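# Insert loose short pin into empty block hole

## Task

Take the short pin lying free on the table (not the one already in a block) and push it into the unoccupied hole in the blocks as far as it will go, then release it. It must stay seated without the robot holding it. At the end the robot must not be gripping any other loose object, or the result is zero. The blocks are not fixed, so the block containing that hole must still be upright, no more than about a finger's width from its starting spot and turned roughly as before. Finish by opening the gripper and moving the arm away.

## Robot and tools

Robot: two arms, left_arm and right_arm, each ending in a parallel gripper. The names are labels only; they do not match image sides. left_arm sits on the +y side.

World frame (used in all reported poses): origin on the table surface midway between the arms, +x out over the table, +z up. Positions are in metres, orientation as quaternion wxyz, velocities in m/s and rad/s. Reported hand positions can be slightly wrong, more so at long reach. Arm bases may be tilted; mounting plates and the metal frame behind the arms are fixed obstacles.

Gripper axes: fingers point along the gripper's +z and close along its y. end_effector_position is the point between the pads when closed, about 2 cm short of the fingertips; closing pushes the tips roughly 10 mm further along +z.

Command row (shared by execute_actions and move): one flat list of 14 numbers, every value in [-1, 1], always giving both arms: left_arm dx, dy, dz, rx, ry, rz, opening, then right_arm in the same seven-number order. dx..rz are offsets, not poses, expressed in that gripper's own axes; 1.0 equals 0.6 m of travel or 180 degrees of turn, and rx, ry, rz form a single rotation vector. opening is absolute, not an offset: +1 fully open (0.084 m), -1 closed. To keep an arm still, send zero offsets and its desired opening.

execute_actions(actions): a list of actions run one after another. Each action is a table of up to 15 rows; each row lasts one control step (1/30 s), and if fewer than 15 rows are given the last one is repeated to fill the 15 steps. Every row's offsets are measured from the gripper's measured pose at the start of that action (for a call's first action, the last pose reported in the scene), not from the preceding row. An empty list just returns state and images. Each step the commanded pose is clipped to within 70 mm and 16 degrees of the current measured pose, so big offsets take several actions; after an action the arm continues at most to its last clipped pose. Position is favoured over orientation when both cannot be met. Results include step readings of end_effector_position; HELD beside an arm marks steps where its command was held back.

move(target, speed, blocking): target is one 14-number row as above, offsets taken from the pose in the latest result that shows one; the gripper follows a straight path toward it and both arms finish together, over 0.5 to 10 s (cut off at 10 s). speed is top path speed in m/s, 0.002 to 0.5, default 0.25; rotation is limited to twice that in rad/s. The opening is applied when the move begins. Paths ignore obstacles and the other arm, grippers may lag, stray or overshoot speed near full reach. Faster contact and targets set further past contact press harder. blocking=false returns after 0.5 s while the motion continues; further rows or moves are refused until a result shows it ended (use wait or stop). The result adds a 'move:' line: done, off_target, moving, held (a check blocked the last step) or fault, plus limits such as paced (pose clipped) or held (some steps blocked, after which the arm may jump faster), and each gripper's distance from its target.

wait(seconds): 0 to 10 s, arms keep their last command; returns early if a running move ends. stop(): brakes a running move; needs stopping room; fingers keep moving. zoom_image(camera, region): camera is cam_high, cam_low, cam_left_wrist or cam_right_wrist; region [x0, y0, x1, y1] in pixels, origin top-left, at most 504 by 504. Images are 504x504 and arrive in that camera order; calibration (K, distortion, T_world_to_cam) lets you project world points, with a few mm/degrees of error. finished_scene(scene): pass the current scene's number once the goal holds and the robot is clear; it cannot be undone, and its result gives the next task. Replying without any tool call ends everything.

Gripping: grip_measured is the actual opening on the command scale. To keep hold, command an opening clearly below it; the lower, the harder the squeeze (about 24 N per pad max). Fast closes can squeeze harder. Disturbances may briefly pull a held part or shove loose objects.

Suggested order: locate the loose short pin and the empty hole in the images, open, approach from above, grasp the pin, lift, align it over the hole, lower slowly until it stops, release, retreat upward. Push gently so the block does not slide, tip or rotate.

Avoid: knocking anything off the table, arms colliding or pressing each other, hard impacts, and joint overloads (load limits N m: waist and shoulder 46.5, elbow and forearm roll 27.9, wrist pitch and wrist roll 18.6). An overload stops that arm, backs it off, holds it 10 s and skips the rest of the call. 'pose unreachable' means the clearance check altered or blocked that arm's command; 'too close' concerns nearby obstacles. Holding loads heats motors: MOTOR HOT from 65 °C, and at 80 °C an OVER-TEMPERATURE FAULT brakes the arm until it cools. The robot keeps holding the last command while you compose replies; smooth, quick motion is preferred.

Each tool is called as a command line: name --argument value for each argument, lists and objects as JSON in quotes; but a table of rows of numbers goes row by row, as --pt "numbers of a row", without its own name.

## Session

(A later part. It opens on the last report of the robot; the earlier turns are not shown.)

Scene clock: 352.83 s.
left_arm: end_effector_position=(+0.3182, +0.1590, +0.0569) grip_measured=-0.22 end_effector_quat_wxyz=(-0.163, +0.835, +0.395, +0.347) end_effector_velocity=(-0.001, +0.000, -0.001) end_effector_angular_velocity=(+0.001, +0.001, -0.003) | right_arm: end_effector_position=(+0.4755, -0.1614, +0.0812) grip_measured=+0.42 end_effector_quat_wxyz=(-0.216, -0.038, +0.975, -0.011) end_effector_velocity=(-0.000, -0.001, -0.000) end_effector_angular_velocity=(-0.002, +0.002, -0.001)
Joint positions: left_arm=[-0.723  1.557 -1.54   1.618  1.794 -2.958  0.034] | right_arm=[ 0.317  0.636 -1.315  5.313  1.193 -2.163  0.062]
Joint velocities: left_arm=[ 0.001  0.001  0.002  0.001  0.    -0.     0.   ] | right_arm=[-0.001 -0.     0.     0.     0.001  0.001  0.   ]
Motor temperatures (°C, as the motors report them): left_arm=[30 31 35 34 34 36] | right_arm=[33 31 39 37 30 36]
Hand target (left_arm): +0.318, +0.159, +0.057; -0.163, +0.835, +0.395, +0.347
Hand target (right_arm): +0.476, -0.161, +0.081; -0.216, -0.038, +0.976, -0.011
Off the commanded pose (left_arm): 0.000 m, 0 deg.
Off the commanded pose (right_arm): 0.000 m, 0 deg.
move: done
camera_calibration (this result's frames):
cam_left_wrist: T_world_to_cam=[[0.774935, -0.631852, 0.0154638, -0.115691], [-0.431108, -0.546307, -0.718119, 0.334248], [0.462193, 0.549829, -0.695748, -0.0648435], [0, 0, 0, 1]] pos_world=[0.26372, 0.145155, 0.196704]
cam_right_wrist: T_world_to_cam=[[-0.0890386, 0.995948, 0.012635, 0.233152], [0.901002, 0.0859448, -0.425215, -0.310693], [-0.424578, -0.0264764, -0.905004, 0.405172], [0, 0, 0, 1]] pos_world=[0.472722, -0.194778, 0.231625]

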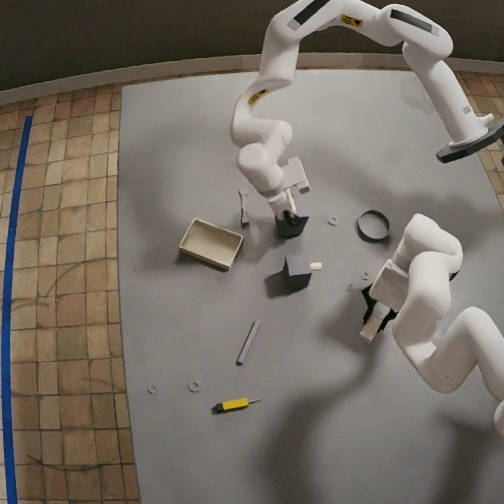

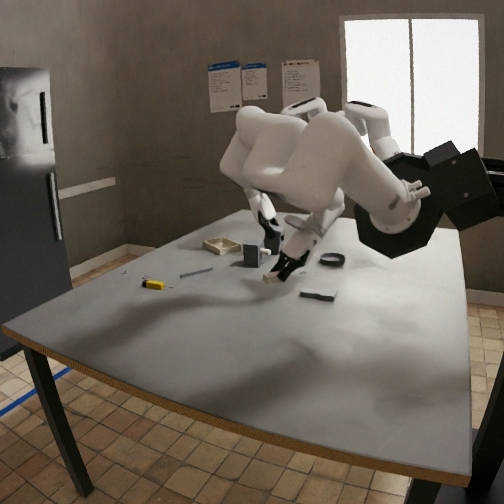

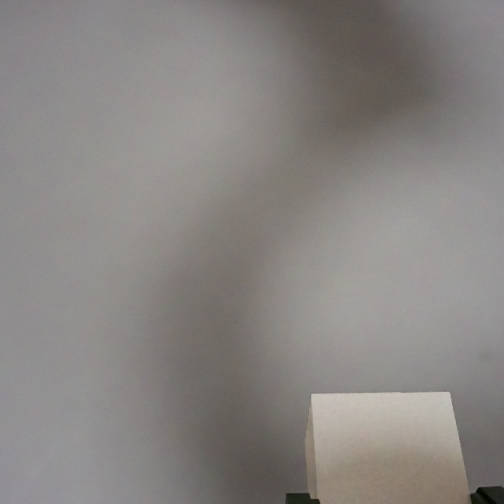

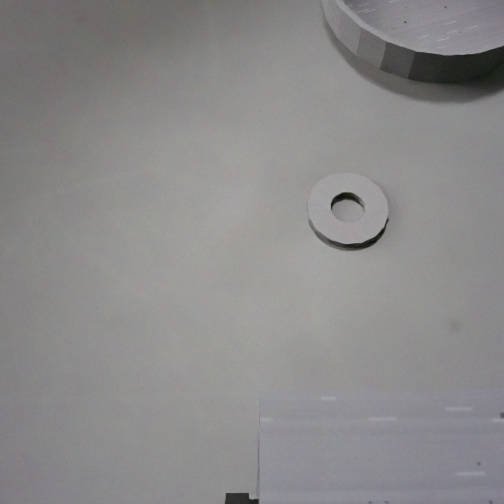

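move --target '[-0.02705, 0.07787, 0.04128, 0, 0, 0, -1, -0.0035, 0, 0.0075, 0, 0, 0, -1]' --speed 0.08

Scene clock: 465.70 s.
left_arm: end_effector_position=(+0.3579, +0.1337, +0.0281) grip_measured=-0.22 end_effector_quat_wxyz=(-0.163, +0.835, +0.395, +0.347) end_effector_velocity=(+0.002, -0.000, +0.001) end_effector_angular_velocity=(-0.001, -0.002, +0.001) | right_arm: end_effector_position=(+0.4775, -0.1614, +0.0774) grip_measured=+0.42 end_effector_quat_wxyz=(-0.215, -0.037, +0.976, -0.010) end_effector_velocity=(-0.001, -0.000, -0.001) end_effector_angular_velocity=(-0.002, +0.001, +0.001)
Joint positions: left_arm=[-0.652  1.668 -1.778  1.716  1.778 -2.83   0.034] | right_arm=[ 0.311  0.643 -1.323  5.307  1.187 -2.164  0.062]
Joint velocities: left_arm=[-0.001  0.    -0.004  0.001 -0.     0.002 -0.   ] | right_arm=[-0.001  0.001  0.    -0.001  0.001  0.     0.   ]
Motor temperatures (°C, as the motors report them): left_arm=[30 31 35 34 34 36] | right_arm=[34 32 39 37 30 36]
Hand target (left_arm): +0.358, +0.134, +0.028; -0.163, +0.835, +0.395, +0.347
Hand target (right_arm): +0.475, -0.161, +0.076; -0.216, -0.038, +0.975, -0.011
Off the commanded pose (left_arm): 0.000 m, 0 deg.
Off the commanded pose (right_arm): 0.002 m, 0 deg.
move: done
camera_calibration (this result's frames):
cam_left_wrist: T_world_to_cam=[[0.774791, -0.632036, 0.0151433, -0.161915], [-0.431611, -0.546297, -0.717824, 0.317063], [0.461963, 0.549628, -0.69606, -0.0892755], [0, 0, 0, 1]] pos_world=[0.30354, 0.119943, 0.167907]
cam_right_wrist: T_world_to_cam=[[-0.086886, 0.996129, 0.0133569, 0.232328], [0.902758, 0.0843975, -0.421788, -0.315512], [-0.421282, -0.0245894, -0.906596, 0.401442], [0, 0, 0, 1]] pos_world=[0.474138, -0.194928, 0.227764]

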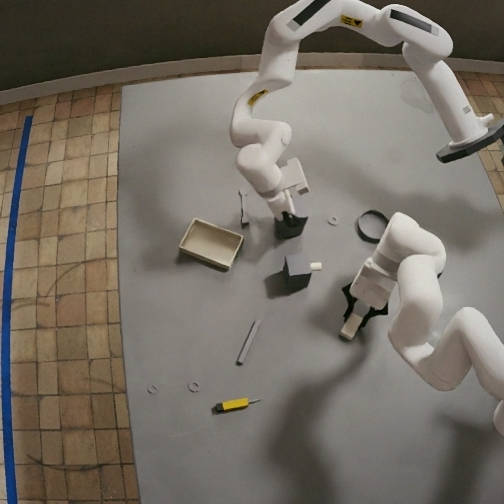

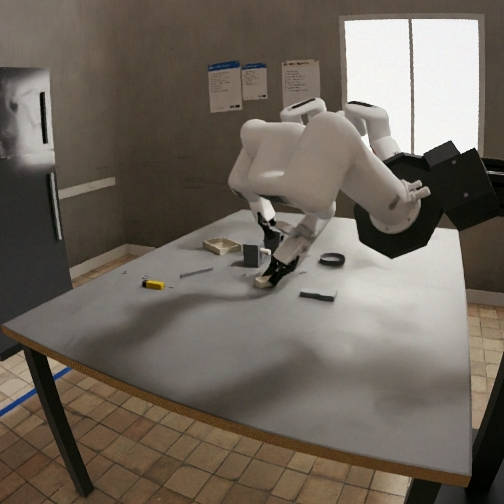

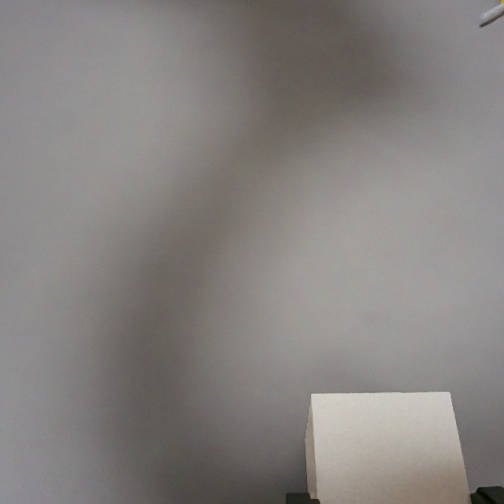

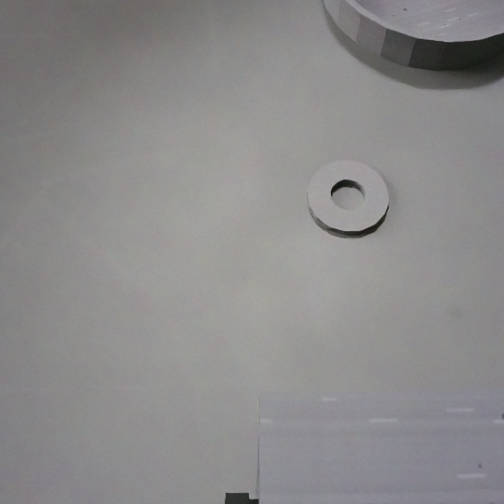

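zoom_image --camera "cam_high" --region '[250, 170, 340, 260]'

Region (250, 170, 340, 260) of cam_high's 504x504 image, scaled by 5.600, with more detail than that image has.

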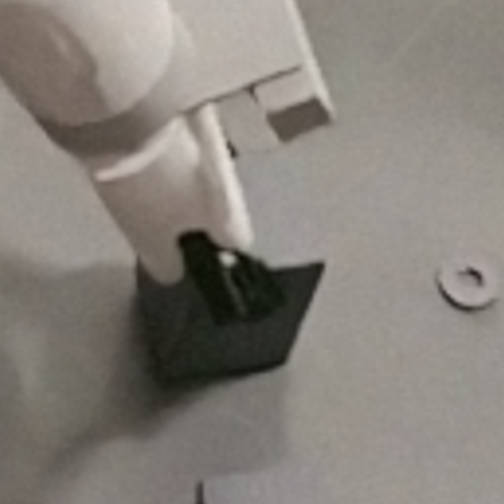

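execute_actions --actions '[[[0,0,0,0,0,0,-0.6,-0.0006,0,0.0001,0,0,0,-0.5],[0,0,0,0,0,0,-0.3,-0.0013,0,0.0001,0,0,0,-0.5],[0,0,0,0,0,0,-0.2,-0.002,0,0.0002,0,0,0,-0.5],[0,0,0,0,0,0,-0.15,-0.0027,0,0.0003,0,0,0,-0.5],[0,0,0,0,0,0,-0.1,-0.0034,0,0.0004,0,0,0,-0.5],[0,0,0,0,0,0,-0.05,-0.0041,0,0.0004,0,0,0,-0.5],[0,0,0,0,0,0,0.0,-0.0048,0,0.0005,0,0,0,-0.5],[0,0,0,0,0,0,0.05,-0.0055,0,0.0006,0,0,0,-0.5],[0,0,0,0,0,0,0.1,-0.0062,0,0.0006,0,0,0,-0.3],[0,0,0,0,0,0,0.15,-0.0069,0,0.0007,0,0,0,-0.1],[0,0,0,0,0,0,0.2,-0.0076,0,0.0008,0,0,0,0.1],[0,0,0,0,0,0,0.25,-0.0083,0,0.0009,0,0,0,0.2],[0,0,0,0,0,0,0.3,-0.009,0,0.0009,0,0,0,0.3],[0,0,0,0,0,0,0.3,-0.0097,0,0.001,0,0,0,0.34],[0,0,0,0,0,0,0.3,-0.0097,0,0.001,0,0,0,0.37]],[[0,0,-0.002,0,0,0,0.3,0,0,0,0,0,0,0.39],[0,0,-0.005,0,0,0,0.3,0,0,0,0,0,0,0.41],[0,0,-0.010,0,0,0,0.3,0,0,0,0,0,0,0.42],[0,0,-0.016,0,0,0,0.3,0,0,0,0,0,0,0.43],[0,0,-0.023,0,0,0,0.3,0,0,0,0,0,0,0.44],[0,0,-0.031,0,0,0,0.3,0,0,0,0,0,0,0.45],[0,0,-0.039,0,0,0,0.3,0,0,0,0,0,0,0.46],[0,0,-0.047,0,0,0,0.3,0,0,0,0,0,0,0.47],[0,0,-0.055,0,0,0,0.3,0,0,0,0,0,0,0.49],[0,0,-0.062,0,0,0,0.3,0,0,0,0,0,0,0.52],[0,0,-0.068,0,0,0,0.3,0,0,0,0,0,0,0.57],[0,0,-0.073,0,0,0,0.3,0,0,0,0,0,0,0.63],[0,0,-0.077,0,0,0,0.3,0,0,0,0,0,0,0.7],[0,0,-0.080,0,0,0,0.3,0,0,0,0,0,0,0.78],[0,0,-0.081,0,0,0,0.3,0,0,0,0,0,0,0.85]]]'

Scene clock: 546.10 s.
left_arm: end_effector_position=(+0.3376, +0.1093, +0.0595) grip_measured=+0.29 end_effector_quat_wxyz=(-0.162, +0.835, +0.394, +0.347) end_effector_velocity=(-0.033, -0.041, +0.055) end_effector_angular_velocity=(+0.002, +0.002, +0.007) | right_arm: end_effector_position=(+0.4792, -0.1601, +0.0739) grip_measured=+0.76 end_effector_quat_wxyz=(-0.217, -0.039, +0.975, -0.011) end_effector_velocity=(+0.014, -0.007, +0.002) end_effector_angular_velocity=(-0.003, -0.019, -0.019)
Joint positions: left_arm=[-0.763  1.703 -1.811  1.608  1.789 -2.829  0.056] | right_arm=[ 0.307  0.659 -1.341  5.309  1.19  -2.173  0.075]
Joint velocities: left_arm=[-0.192  0.064 -0.083 -0.193  0.023  0.016 -0.   ] | right_arm=[-0.001 -0.013 -0.016 -0.005  0.002 -0.001  0.083]
Motor temperatures (°C, as the motors report them): left_arm=[31 31 35 34 34 36] | right_arm=[33 31 39 37 30 36]
Hand target (left_arm): +0.336, +0.107, +0.062; -0.163, +0.835, +0.395, +0.347
Hand target (right_arm): +0.481, -0.161, +0.074; -0.216, -0.038, +0.976, -0.011
Off the commanded pose (left_arm): 0.004 m, 0 deg.
Off the commanded pose (right_arm): 0.002 m, 0 deg.
Step readings (end_effector_position; steps 1 to 15: 1st action; 16 to 30: 2nd action):
0: left_arm (+0.3581, +0.1338, +0.0281) | right_arm (+0.4755, -0.1614, +0.0763)
1: left_arm (+0.3581, +0.1338, +0.0281) | right_arm (+0.4755, -0.1614, +0.0763)
2: left_arm (+0.3581, +0.1338, +0.0281) | right_arm (+0.4758, -0.1614, +0.0764)
4: left_arm (+0.3580, +0.1337, +0.0281) | right_arm (+0.4761, -0.1614, +0.0763)
8: left_arm (+0.3580, +0.1337, +0.0282) | right_arm (+0.4777, -0.1612, +0.0755)
15: left_arm (+0.3579, +0.1337, +0.0281) | right_arm (+0.4807, -0.1610, +0.0741)
16: left_arm (+0.3579, +0.1337, +0.0281) | right_arm (+0.4810, -0.1610, +0.0739)
17: left_arm (+0.3578, +0.1336, +0.0283) | right_arm (+0.4810, -0.1610, +0.0738)
19: left_arm (+0.3568, +0.1325, +0.0299) | right_arm (+0.4809, -0.1611, +0.0738)
23: left_arm (+0.3508, +0.1252, +0.0392) | right_arm (+0.4775, -0.1606, +0.0731)
30: end_effector_position above
camera_calibration (this result's frames):
cam_left_wrist: T_world_to_cam=[[0.773618, -0.633437, 0.0164826, -0.161675], [-0.432006, -0.546283, -0.717597, 0.317627], [0.463557, 0.548026, -0.696263, -0.0449681], [0, 0, 0, 1]] pos_world=[0.283137, 0.0957467, 0.199284]
cam_right_wrist: T_world_to_cam=[[-0.0904747, 0.995801, 0.0139708, 0.232849], [0.90062, 0.0877986, -0.425646, -0.316778], [-0.425085, -0.0259277, -0.904782, 0.400455], [0, 0, 0, 1]] pos_world=[0.476591, -0.193676, 0.224237]

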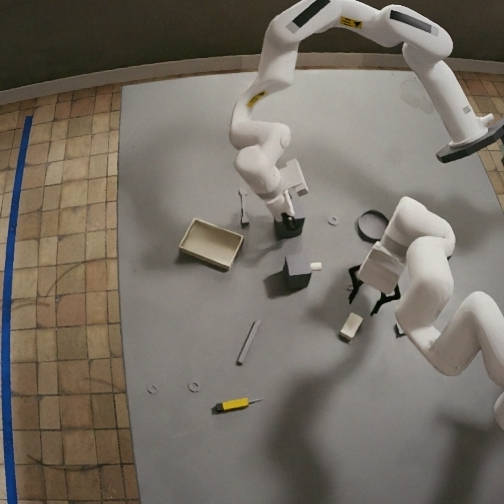

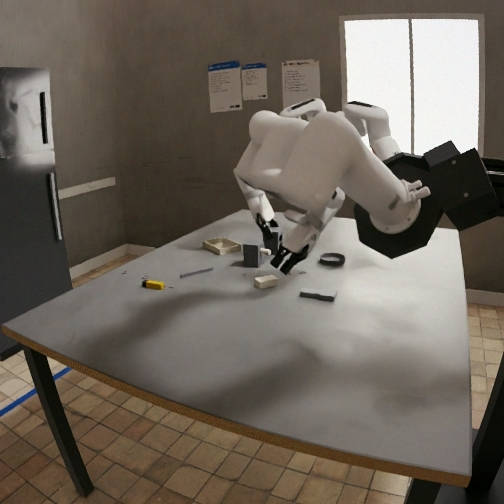

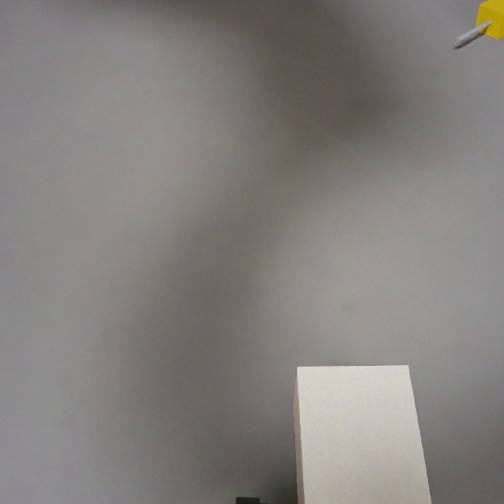

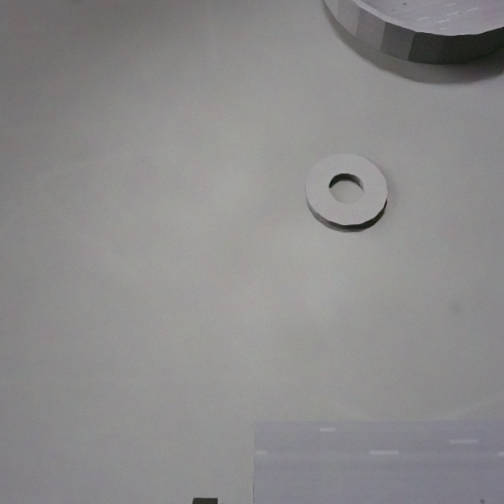

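execute_actions --actions '[]'

zoom_image --camera "cam_right_wrist" --region '[180, 380, 504, 504]'

Scene clock: 551.43 s.
left_arm: end_effector_position=(+0.3359, +0.1073, +0.0625) grip_measured=+0.29 end_effector_quat_wxyz=(-0.163, +0.835, +0.395, +0.347) end_effector_velocity=(-0.001, +0.000, -0.000) end_effector_angular_velocity=(+0.000, +0.001, +0.000) | right_arm: end_effector_position=(+0.4807, -0.1610, +0.0741) grip_measured=+0.85 end_effector_quat_wxyz=(-0.216, -0.038, +0.976, -0.011) end_effector_velocity=(-0.000, +0.000, -0.000) end_effector_angular_velocity=(+0.001, -0.000, +0.001)
Joint positions: left_arm=[-0.773  1.707 -1.816  1.596  1.791 -2.828  0.056] | right_arm=[ 0.307  0.657 -1.343  5.308  1.19  -2.173  0.078]
Joint velocities: left_arm=[-0.     0.001  0.    -0.001 -0.    -0.     0.   ] | right_arm=[ 0.    -0.     0.002 -0.    -0.002 -0.     0.   ]
Motor temperatures (°C, as the motors report them): left_arm=[31 31 36 34 34 36] | right_arm=[33 31 39 37 30 36]
Hand target (left_arm): +0.336, +0.107, +0.062; -0.163, +0.835, +0.395, +0.347
Hand target (right_arm): +0.481, -0.161, +0.074; -0.216, -0.038, +0.976, -0.011
Off the commanded pose (left_arm): 0.000 m, 0 deg.
Off the commanded pose (right_arm): 0.000 m, 0 deg.
camera_calibration (this result's frames):
cam_left_wrist: T_world_to_cam=[[0.774628, -0.63223, 0.0153881, -0.16201], [-0.431727, -0.546433, -0.717651, 0.317824], [0.462129, 0.54927, -0.696232, -0.040683], [0, 0, 0, 1]] pos_world=[0.281511, 0.0935882, 0.202255]
cam_right_wrist: T_world_to_cam=[[-0.0882847, 0.99601, 0.0130339, 0.23295], [0.901656, 0.0854689, -0.423924, -0.318964], [-0.423346, -0.0256739, -0.905604, 0.400507], [0, 0, 0, 1]] pos_world=[0.477715, -0.194477, 0.224449]

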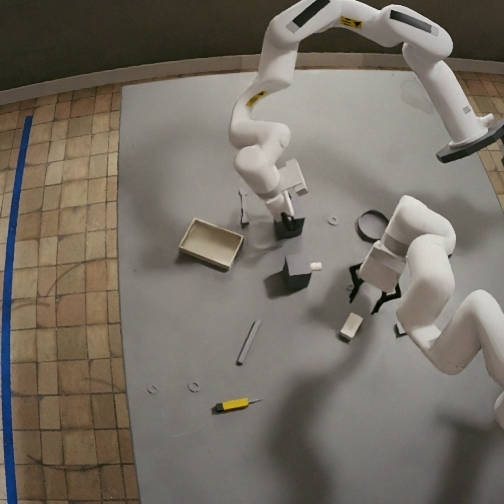

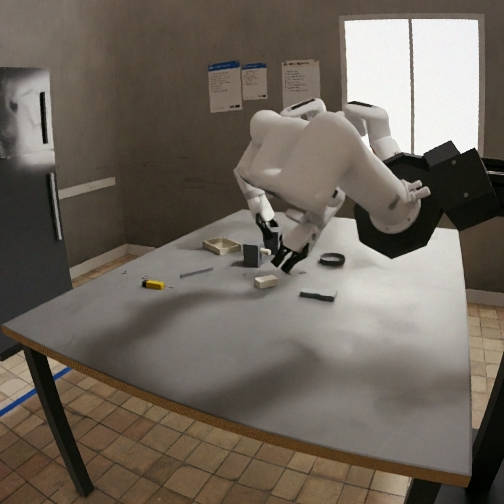

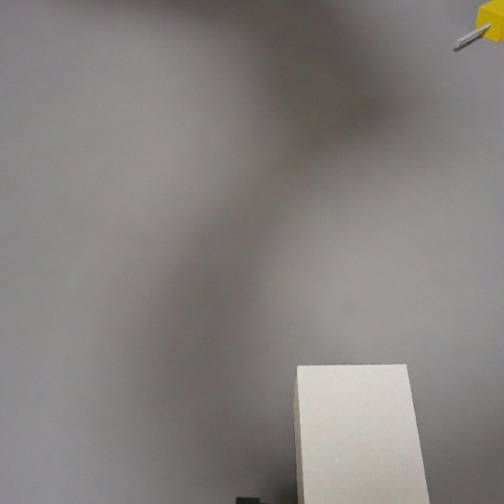

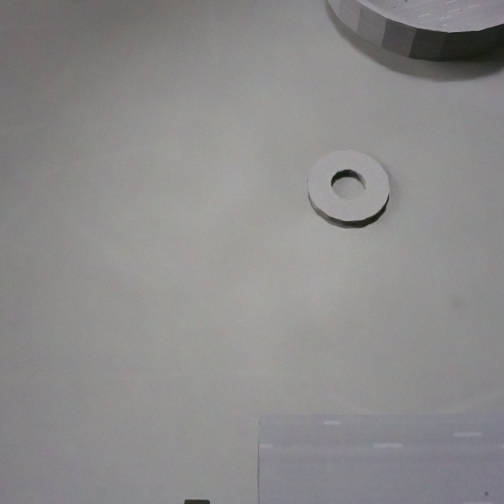

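Region (180, 380, 504, 504) of cam_right_wrist's 504x504 image, scaled by 1.556, with more detail than that image has; it fills the top 193 rows of this view, and the rest is white.

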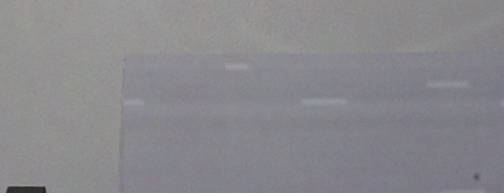

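move --target '[0.1942, -0.0154, 0.0707, -0.2368, 0.0486, 0.1367, 0.3, -0.11795, 0.0002, 0.02247, 0, 0, 0, 0.85]' --speed 0.4

Scene clock: 611.13 s.
left_arm: end_effector_position=(+0.4002, +0.2000, +0.1144) grip_measured=+0.29 end_effector_quat_wxyz=(+0.052, +0.872, +0.047, +0.485) end_effector_velocity=(-0.000, +0.000, +0.000) end_effector_angular_velocity=(-0.001, -0.001, -0.003) | right_arm: end_effector_position=(+0.5389, -0.1563, +0.0321) grip_measured=+0.85 end_effector_quat_wxyz=(-0.216, -0.038, +0.976, -0.011) end_effector_velocity=(+0.000, -0.000, -0.000) end_effector_angular_velocity=(+0.000, +0.000, +0.001)
Joint positions: left_arm=[-0.448  1.019 -0.778  2.614  1.792 -2.52   0.056] | right_arm=[ 0.262  0.854 -1.673  5.323  1.241 -2.309  0.078]
Joint velocities: left_arm=[ 0.002 -0.003  0.004  0.005 -0.001  0.002  0.   ] | right_arm=[-0.001  0.001 -0.002 -0.     0.    -0.001 -0.   ]
Motor temperatures (°C, as the motors report them): left_arm=[31 31 36 34 34 36] | right_arm=[33 31 39 37 30 36]
Hand target (left_arm): +0.400, +0.200, +0.114; +0.052, +0.872, +0.048, +0.485
Hand target (right_arm): +0.539, -0.156, +0.032; -0.216, -0.038, +0.976, -0.011
Off the commanded pose (left_arm): 0.001 m, 0 deg.
Off the commanded pose (right_arm): 0.000 m, 0 deg.
move: done
camera_calibration (this result's frames):
cam_left_wrist: T_world_to_cam=[[0.0328211, -0.988081, 0.150397, 0.198567], [-0.512286, -0.145839, -0.846342, 0.40038], [0.858188, -0.0492682, -0.510966, -0.145144], [0, 0, 0, 1]] pos_world=[0.323152, 0.24744, 0.23483]
cam_right_wrist: T_world_to_cam=[[-0.0881358, 0.996021, 0.0131927, 0.233868], [0.901467, 0.0853895, -0.424341, -0.389527], [-0.423779, -0.0255068, -0.905406, 0.387567], [0, 0, 0, 1]] pos_world=[0.536001, -0.189791, 0.182528]

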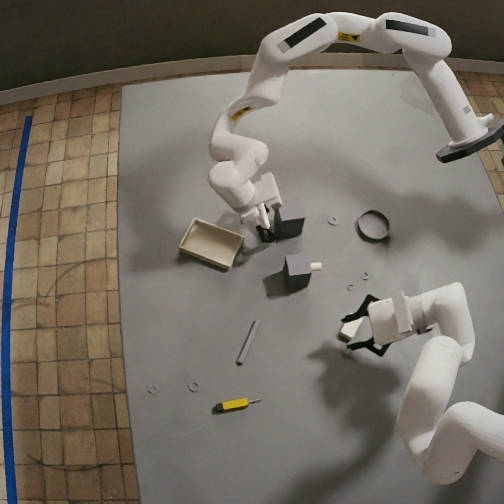

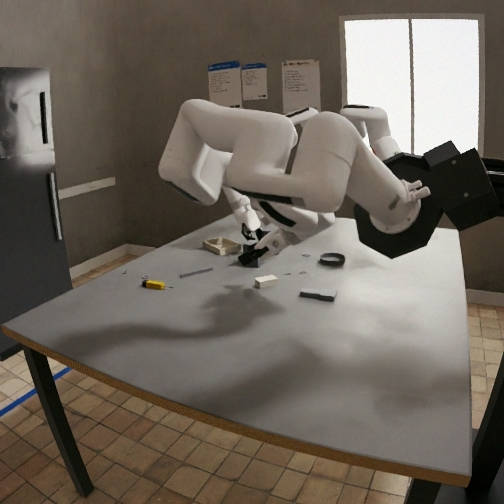

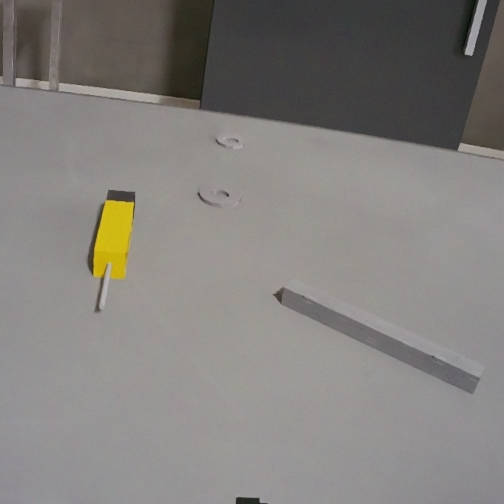

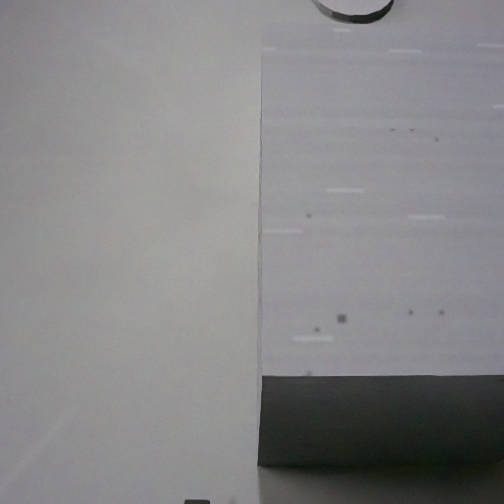

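move --target '[0.0779, -0.1942, 0.0567, -0.2994, 0.0614, 0.1728, -1, 0.02493, 0, 0.01162, 0, 0, 0, -0.4]' --speed 0.3

Scene clock: 635.10 s.
left_arm: end_effector_position=(+0.4499, +0.3183, +0.1203) grip_measured=-1.00 end_effector_quat_wxyz=(-0.306, -0.686, +0.395, -0.528) end_effector_velocity=(+0.004, +0.002, +0.001) end_effector_angular_velocity=(+0.001, -0.006, +0.003) | right_arm: end_effector_position=(+0.5227, -0.1576, +0.0322) grip_measured=-0.42 end_effector_quat_wxyz=(-0.216, -0.038, +0.976, -0.011) end_effector_velocity=(-0.002, +0.000, -0.001) end_effector_angular_velocity=(-0.001, +0.004, +0.003)
Joint positions: left_arm=[ 0.105  0.296 -0.793  4.351  0.657 -2.657  0.   ] | right_arm=[ 0.256  0.816 -1.592  5.307  1.212 -2.273  0.026]
Joint velocities: left_arm=[ 0.    -0.003 -0.005  0.005  0.001 -0.004  0.   ] | right_arm=[-0.002  0.002  0.003 -0.001  0.    -0.     0.   ]
Motor temperatures (°C, as the motors report them): left_arm=[30 31 35 34 34 36] | right_arm=[33 31 39 37 30 36]
Hand target (left_arm): +0.450, +0.319, +0.120; +0.306, +0.686, -0.395, +0.528
Hand target (right_arm): +0.522, -0.158, +0.032; -0.216, -0.038, +0.976, -0.011
Off the commanded pose (left_arm): 0.002 m, 0 deg.
Off the commanded pose (right_arm): 0.000 m, 0 deg.
move: done
camera_calibration (this result's frames):
cam_left_wrist: T_world_to_cam=[[-0.867359, -0.497409, 0.0165239, 0.577855], [-0.133658, 0.200827, -0.970466, 0.182265], [0.4794, -0.84395, -0.240672, 0.211877], [0, 0, 0, 1]] pos_world=[0.423994, 0.429641, 0.218326]
cam_right_wrist: T_world_to_cam=[[-0.0879827, 0.996033, 0.013297, 0.233633], [0.901695, 0.0853081, -0.423873, -0.374907], [-0.423326, -0.0253037, -0.905624, 0.380534], [0, 0, 0, 1]] pos_world=[0.519697, -0.191095, 0.182601]

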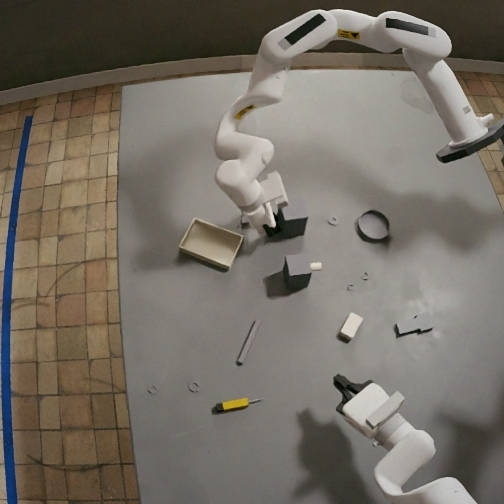

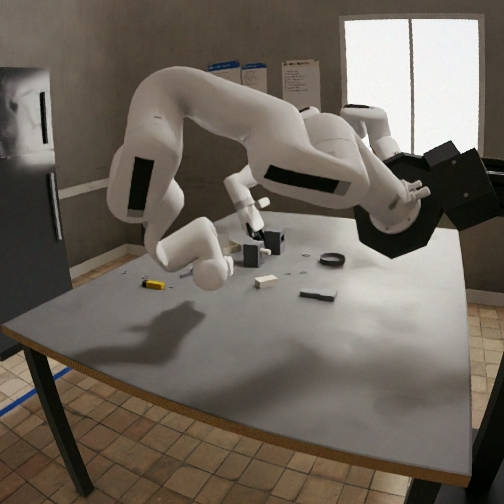

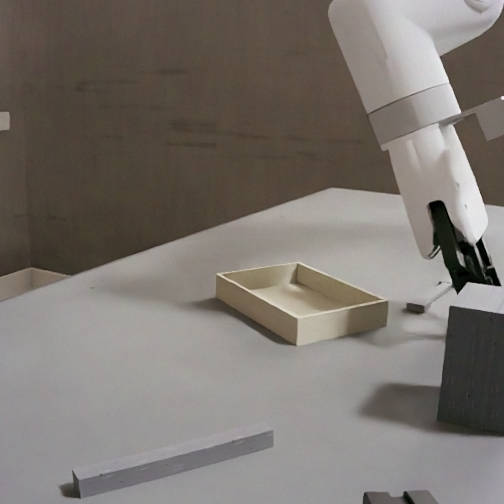

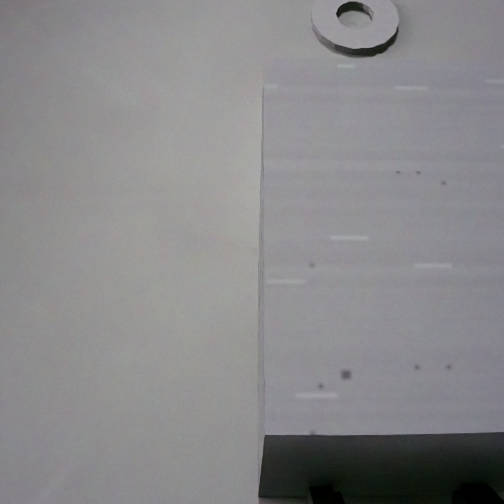

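move --target '[0, 0, 0, 0, 0, 0, -1, 0.0415, 0.0007, -0.1884, -0.0586, 0.0007, 0.1259, -0.4]' --speed 0.35

Scene clock: 655.30 s.
left_arm: end_effector_position=(+0.4499, +0.3183, +0.1203) grip_measured=-1.00 end_effector_quat_wxyz=(-0.306, -0.686, +0.395, -0.528) end_effector_velocity=(-0.000, +0.000, -0.000) end_effector_angular_velocity=(+0.001, +0.001, +0.000) | right_arm: end_effector_position=(+0.5470, -0.1551, +0.1446) grip_measured=-0.42 end_effector_quat_wxyz=(-0.214, +0.174, +0.961, +0.036) end_effector_velocity=(+0.007, -0.002, +0.004) end_effector_angular_velocity=(+0.004, -0.012, -0.009)
Joint positions: left_arm=[ 0.105  0.296 -0.793  4.351  0.657 -2.657  0.   ] | right_arm=[ 0.375  0.564 -1.443  5.499  1.19  -1.94   0.026]
Joint velocities: left_arm=[ 0.001 -0.    -0.    -0.    -0.001 -0.     0.   ] | right_arm=[ 0.003 -0.007 -0.006 -0.001 -0.003 -0.001  0.   ]
Motor temperatures (°C, as the motors report them): left_arm=[30 31 35 34 35 36] | right_arm=[33 31 39 37 30 36]
Hand target (left_arm): +0.450, +0.318, +0.120; +0.306, +0.686, -0.395, +0.528
Hand target (right_arm): +0.547, -0.155, +0.145; -0.213, +0.174, +0.961, +0.036
Off the commanded pose (left_arm): 0.000 m, 0 deg.
Off the commanded pose (right_arm): 0.001 m, 0 deg.
move: done
camera_calibration (this result's frames):
cam_left_wrist: T_world_to_cam=[[-0.867357, -0.497412, 0.0165207, 0.577858], [-0.133656, 0.200828, -0.970466, 0.182264], [0.479403, -0.843949, -0.240672, 0.211876], [0, 0, 0, 1]] pos_world=[0.423996, 0.429642, 0.218326]
cam_right_wrist: T_world_to_cam=[[0.340195, 0.940274, 0.0123393, -0.0109211], [0.8529, -0.303003, -0.425148, -0.382734], [-0.396017, 0.155157, -0.90504, 0.505602], [0, 0, 0, 1]] pos_world=[0.530376, -0.184148, 0.295006]

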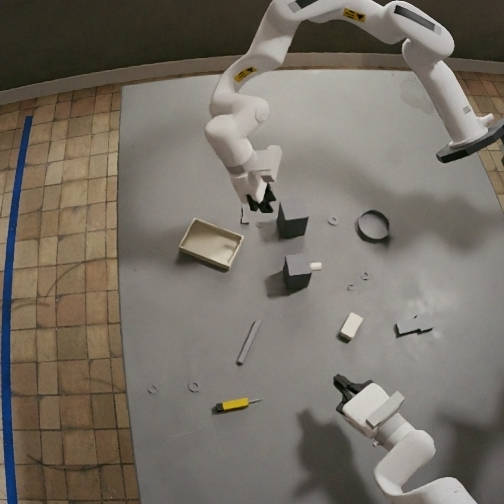

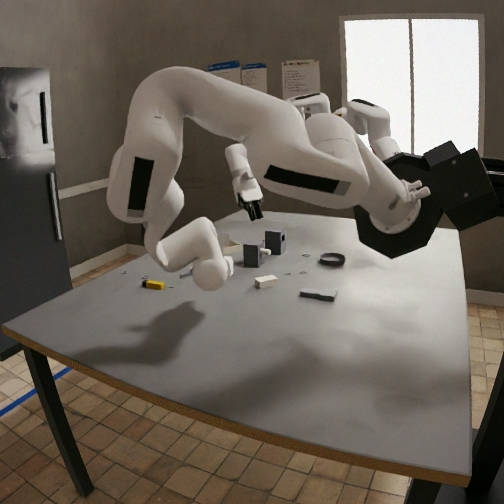

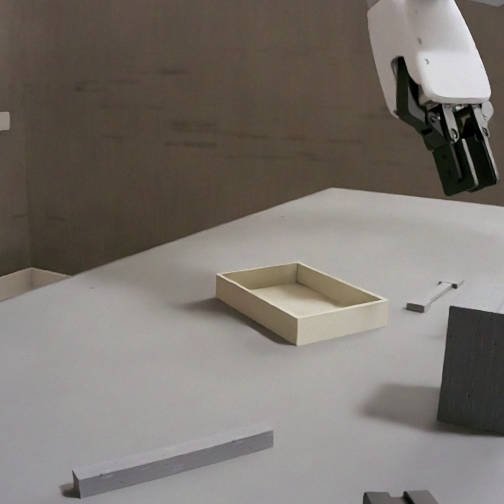

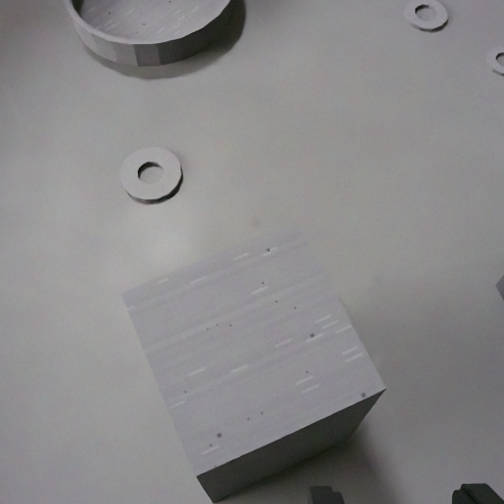

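move --target '[0, 0, 0, 0, 0, 0, -1, 0.44393, 0.251, 0.21818, -0.25727, 0.00141, 0.54841, 0.45]' --speed 0.45

Scene clock: 672.63 s.
left_arm: end_effector_position=(+0.4499, +0.3183, +0.1203) grip_measured=-1.00 end_effector_quat_wxyz=(-0.306, -0.686, +0.395, -0.528) end_effector_velocity=(+0.000, +0.000, -0.000) end_effector_angular_velocity=(+0.000, -0.001, +0.000) | right_arm: end_effector_position=(+0.3239, +0.0898, +0.1385) grip_measured=+0.44 end_effector_quat_wxyz=(-0.092, +0.883, +0.415, +0.199) end_effector_velocity=(-0.006, +0.000, -0.001) end_effector_angular_velocity=(-0.002, +0.002, +0.009)
Joint positions: left_arm=[ 0.105  0.296 -0.793  4.351  0.657 -2.657  0.   ] | right_arm=[ 0.697  0.983 -0.981  4.281  0.924  1.496  0.063]
Joint velocities: left_arm=[ 0.    -0.    -0.     0.     0.001  0.001  0.   ] | right_arm=[ 0.004  0.006  0.006 -0.001  0.001  0.003 -0.   ]
Motor temperatures (°C, as the motors report them): left_arm=[30 31 35 34 35 36] | right_arm=[33 31 39 37 30 36]
Hand target (left_arm): +0.450, +0.318, +0.120; +0.306, +0.686, -0.395, +0.528
Hand target (right_arm): +0.323, +0.090, +0.138; -0.092, +0.883, +0.416, +0.199
Off the commanded pose (left_arm): 0.000 m, 0 deg.
Off the commanded pose (right_arm): 0.003 m, 0 deg.
move: done
camera_calibration (this result's frames):
cam_left_wrist: T_world_to_cam=[[-0.867357, -0.497412, 0.0165207, 0.577858], [-0.133655, 0.200828, -0.970466, 0.182264], [0.479403, -0.843949, -0.240672, 0.211876], [0, 0, 0, 1]] pos_world=[0.423996, 0.429642, 0.218326]
cam_right_wrist: T_world_to_cam=[[0.775207, -0.63139, 0.0200238, -0.166044], [-0.563691, -0.7057, -0.429232, 0.374682], [0.285144, 0.321457, -0.902972, 0.137862], [0, 0, 0, 1]] pos_world=[0.300613, 0.115258, 0.288636]

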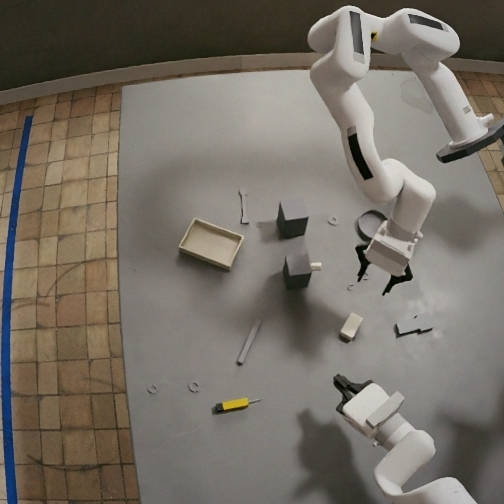

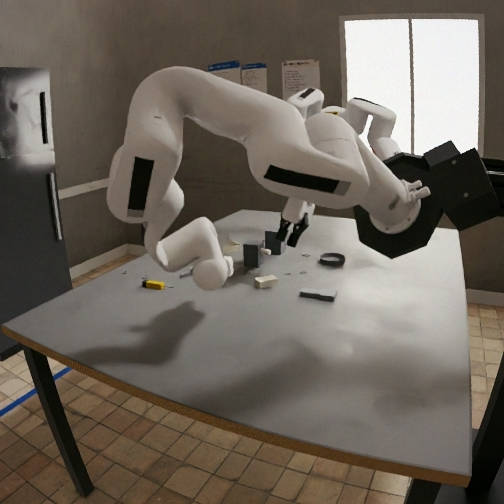

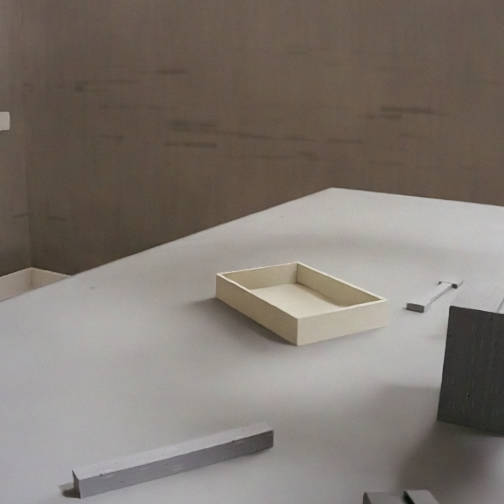

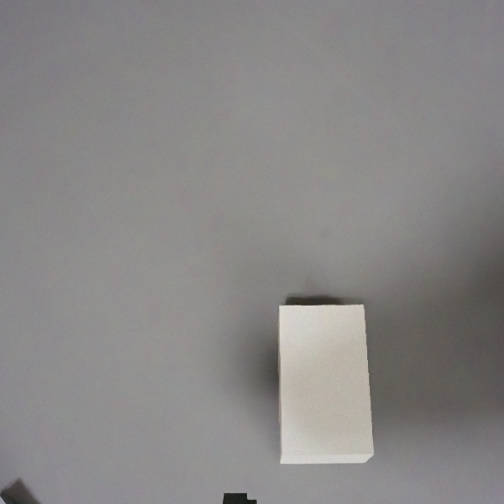

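execute_actions --actions '[]'

zoom_image --camera "cam_right_wrist" --region '[230, 285, 430, 485]'

Scene clock: 676.57 s.
left_arm: end_effector_position=(+0.4499, +0.3183, +0.1203) grip_measured=-1.00 end_effector_quat_wxyz=(-0.306, -0.686, +0.395, -0.528) end_effector_velocity=(-0.000, +0.000, -0.000) end_effector_angular_velocity=(+0.000, -0.001, -0.001) | right_arm: end_effector_position=(+0.3230, +0.0900, +0.1384) grip_measured=+0.44 end_effector_quat_wxyz=(-0.092, +0.883, +0.416, +0.199) end_effector_velocity=(-0.002, -0.000, -0.000) end_effector_angular_velocity=(-0.001, +0.001, +0.003)
Joint positions: left_arm=[ 0.105  0.296 -0.793  4.351  0.657 -2.657  0.   ] | right_arm=[ 0.698  0.984 -0.981  4.28   0.924  1.496  0.063]
Joint velocities: left_arm=[ 0.001 -0.     0.     0.002  0.     0.     0.   ] | right_arm=[-0.     0.001  0.002  0.    -0.001 -0.001 -0.   ]
Motor temperatures (°C, as the motors report them): left_arm=[30 31 35 34 35 36] | right_arm=[33 31 39 37 30 36]
Hand target (left_arm): +0.450, +0.318, +0.120; +0.306, +0.686, -0.395, +0.528
Hand target (right_arm): +0.323, +0.090, +0.138; -0.092, +0.883, +0.416, +0.199
Off the commanded pose (left_arm): 0.000 m, 0 deg.
Off the commanded pose (right_arm): 0.002 m, 0 deg.
camera_calibration (this result's frames):
cam_left_wrist: T_world_to_cam=[[-0.867357, -0.497412, 0.0165207, 0.577858], [-0.133656, 0.200828, -0.970466, 0.182264], [0.479403, -0.843949, -0.240672, 0.211876], [0, 0, 0, 1]] pos_world=[0.423996, 0.429642, 0.218326]
cam_right_wrist: T_world_to_cam=[[0.776132, -0.630252, 0.0200283, -0.165658], [-0.562679, -0.706557, -0.429149, 0.374057], [0.284623, 0.321807, -0.903011, 0.138138], [0, 0, 0, 1]] pos_world=[0.299729, 0.115432, 0.288585]

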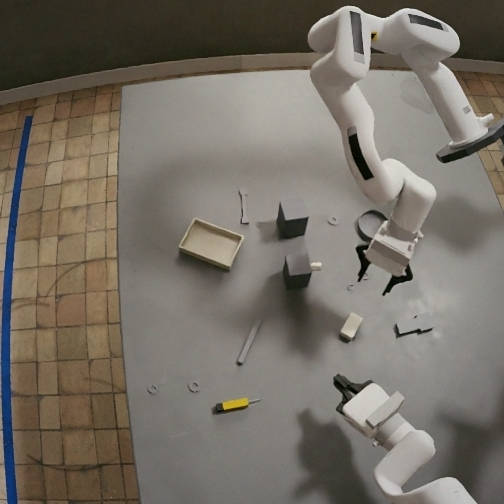

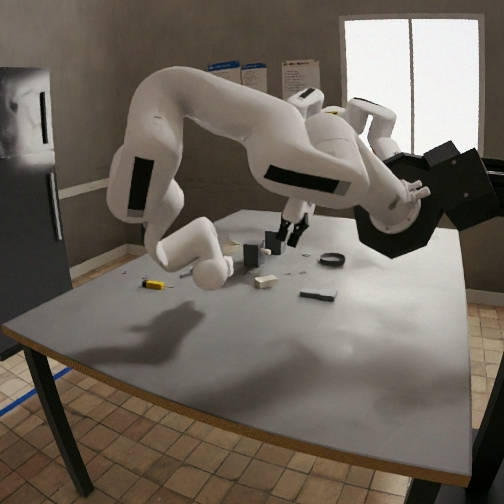

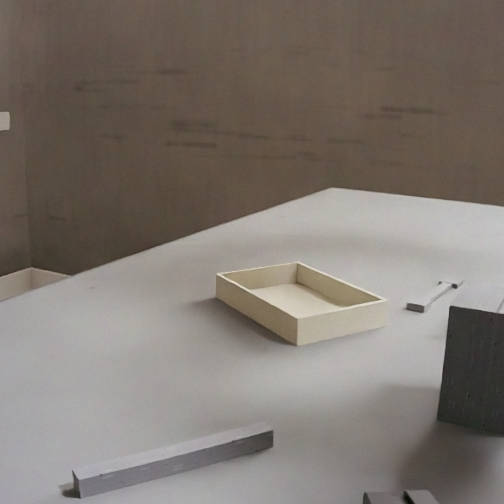

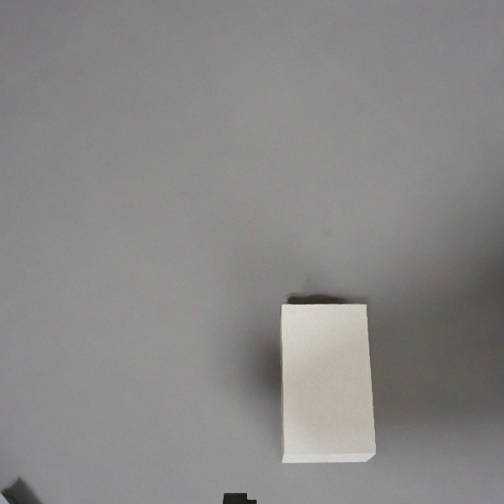

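Region (230, 285, 430, 485) of cam_right_wrist's 504x504 image, scaled by 2.520, with more detail than that image has.

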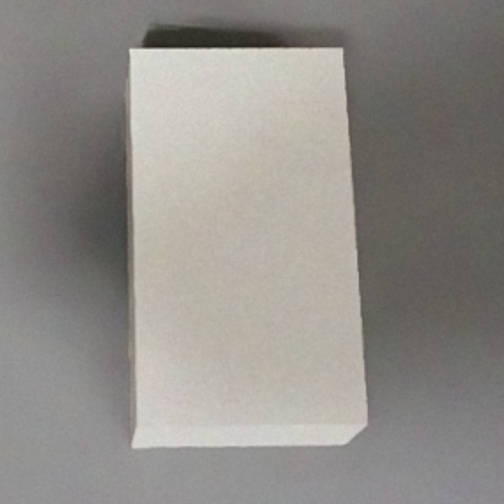

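move --target '[0, 0, 0, 0, 0, 0, -1, -0.0035, -0.0021, 0.19818, 0.0022, 0, -0.0024, 0.45]' --speed 0.2

zoom_image --camera "cam_low" --region '[235, 230, 315, 300]'

Scene clock: 714.00 s.
left_arm: end_effector_position=(+0.4499, +0.3183, +0.1203) grip_measured=-1.00 end_effector_quat_wxyz=(-0.306, -0.686, +0.395, -0.528) end_effector_velocity=(-0.000, -0.000, -0.000) end_effector_angular_velocity=(+0.000, +0.000, -0.000) | right_arm: end_effector_position=(+0.3530, +0.1288, +0.0306) grip_measured=+0.44 end_effector_quat_wxyz=(-0.095, +0.881, +0.420, +0.198) end_effector_velocity=(-0.000, -0.000, -0.002) end_effector_angular_velocity=(-0.002, +0.002, -0.001)
Joint positions: left_arm=[ 0.105  0.296 -0.793  4.351  0.657 -2.657  0.   ] | right_arm=[ 0.465  1.263 -1.326  4.09   0.878  1.42   0.063]
Joint velocities: left_arm=[-0.     0.001 -0.     0.    -0.    -0.     0.   ] | right_arm=[-0.003  0.002 -0.002 -0.     0.    -0.    -0.   ]
Motor temperatures (°C, as the motors report them): left_arm=[30 31 35 34 35 36] | right_arm=[33 31 39 37 30 36]
Hand target (left_arm): +0.450, +0.318, +0.120; +0.306, +0.686, -0.395, +0.528
Hand target (right_arm): +0.353, +0.129, +0.030; -0.095, +0.881, +0.420, +0.197
Off the commanded pose (left_arm): 0.000 m, 0 deg.
Off the commanded pose (right_arm): 0.001 m, 0 deg.
move: done
camera_calibration (this result's frames):
cam_left_wrist: T_world_to_cam=[[-0.867357, -0.497412, 0.0165208, 0.577858], [-0.133656, 0.200828, -0.970466, 0.182263], [0.479403, -0.843949, -0.240672, 0.211876], [0, 0, 0, 1]] pos_world=[0.423996, 0.429642, 0.218326]
cam_right_wrist: T_world_to_cam=[[0.782372, -0.622593, 0.0165072, -0.165438], [-0.556667, -0.710922, -0.429781, 0.370515], [0.279314, 0.32706, -0.902782, 0.0209606], [0, 0, 0, 1]] pos_world=[0.329833, 0.153552, 0.180894]

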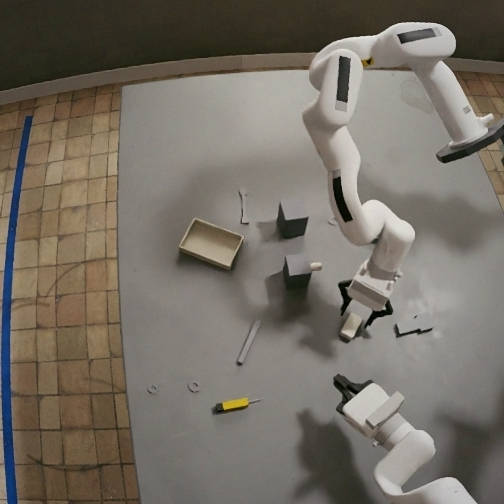

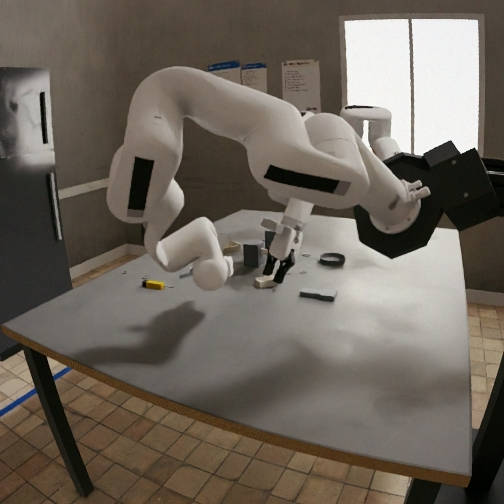

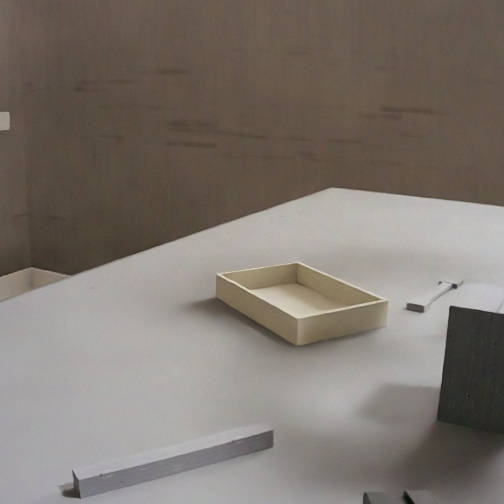

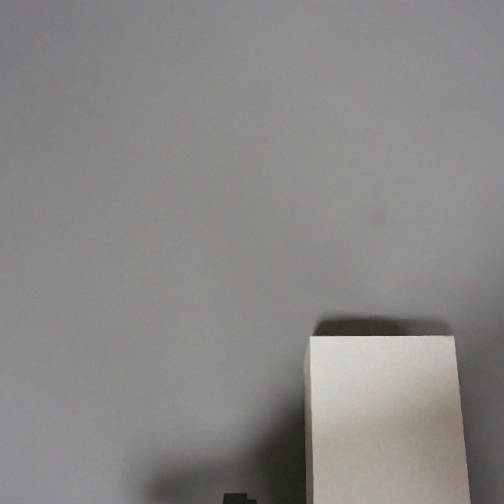

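Region (235, 230, 315, 300) of cam_low's 504x504 image, scaled by 6.300, with more detail than that image has; it fills the top 441 rows of this view, and the rest is white.

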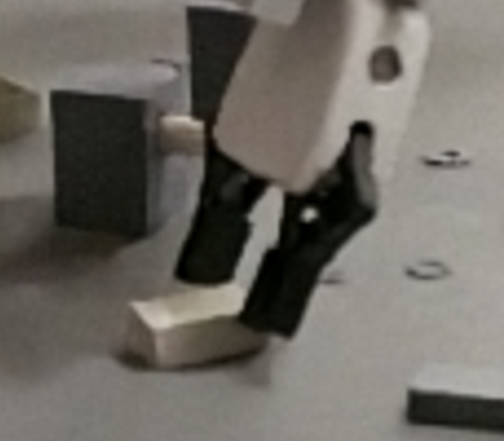

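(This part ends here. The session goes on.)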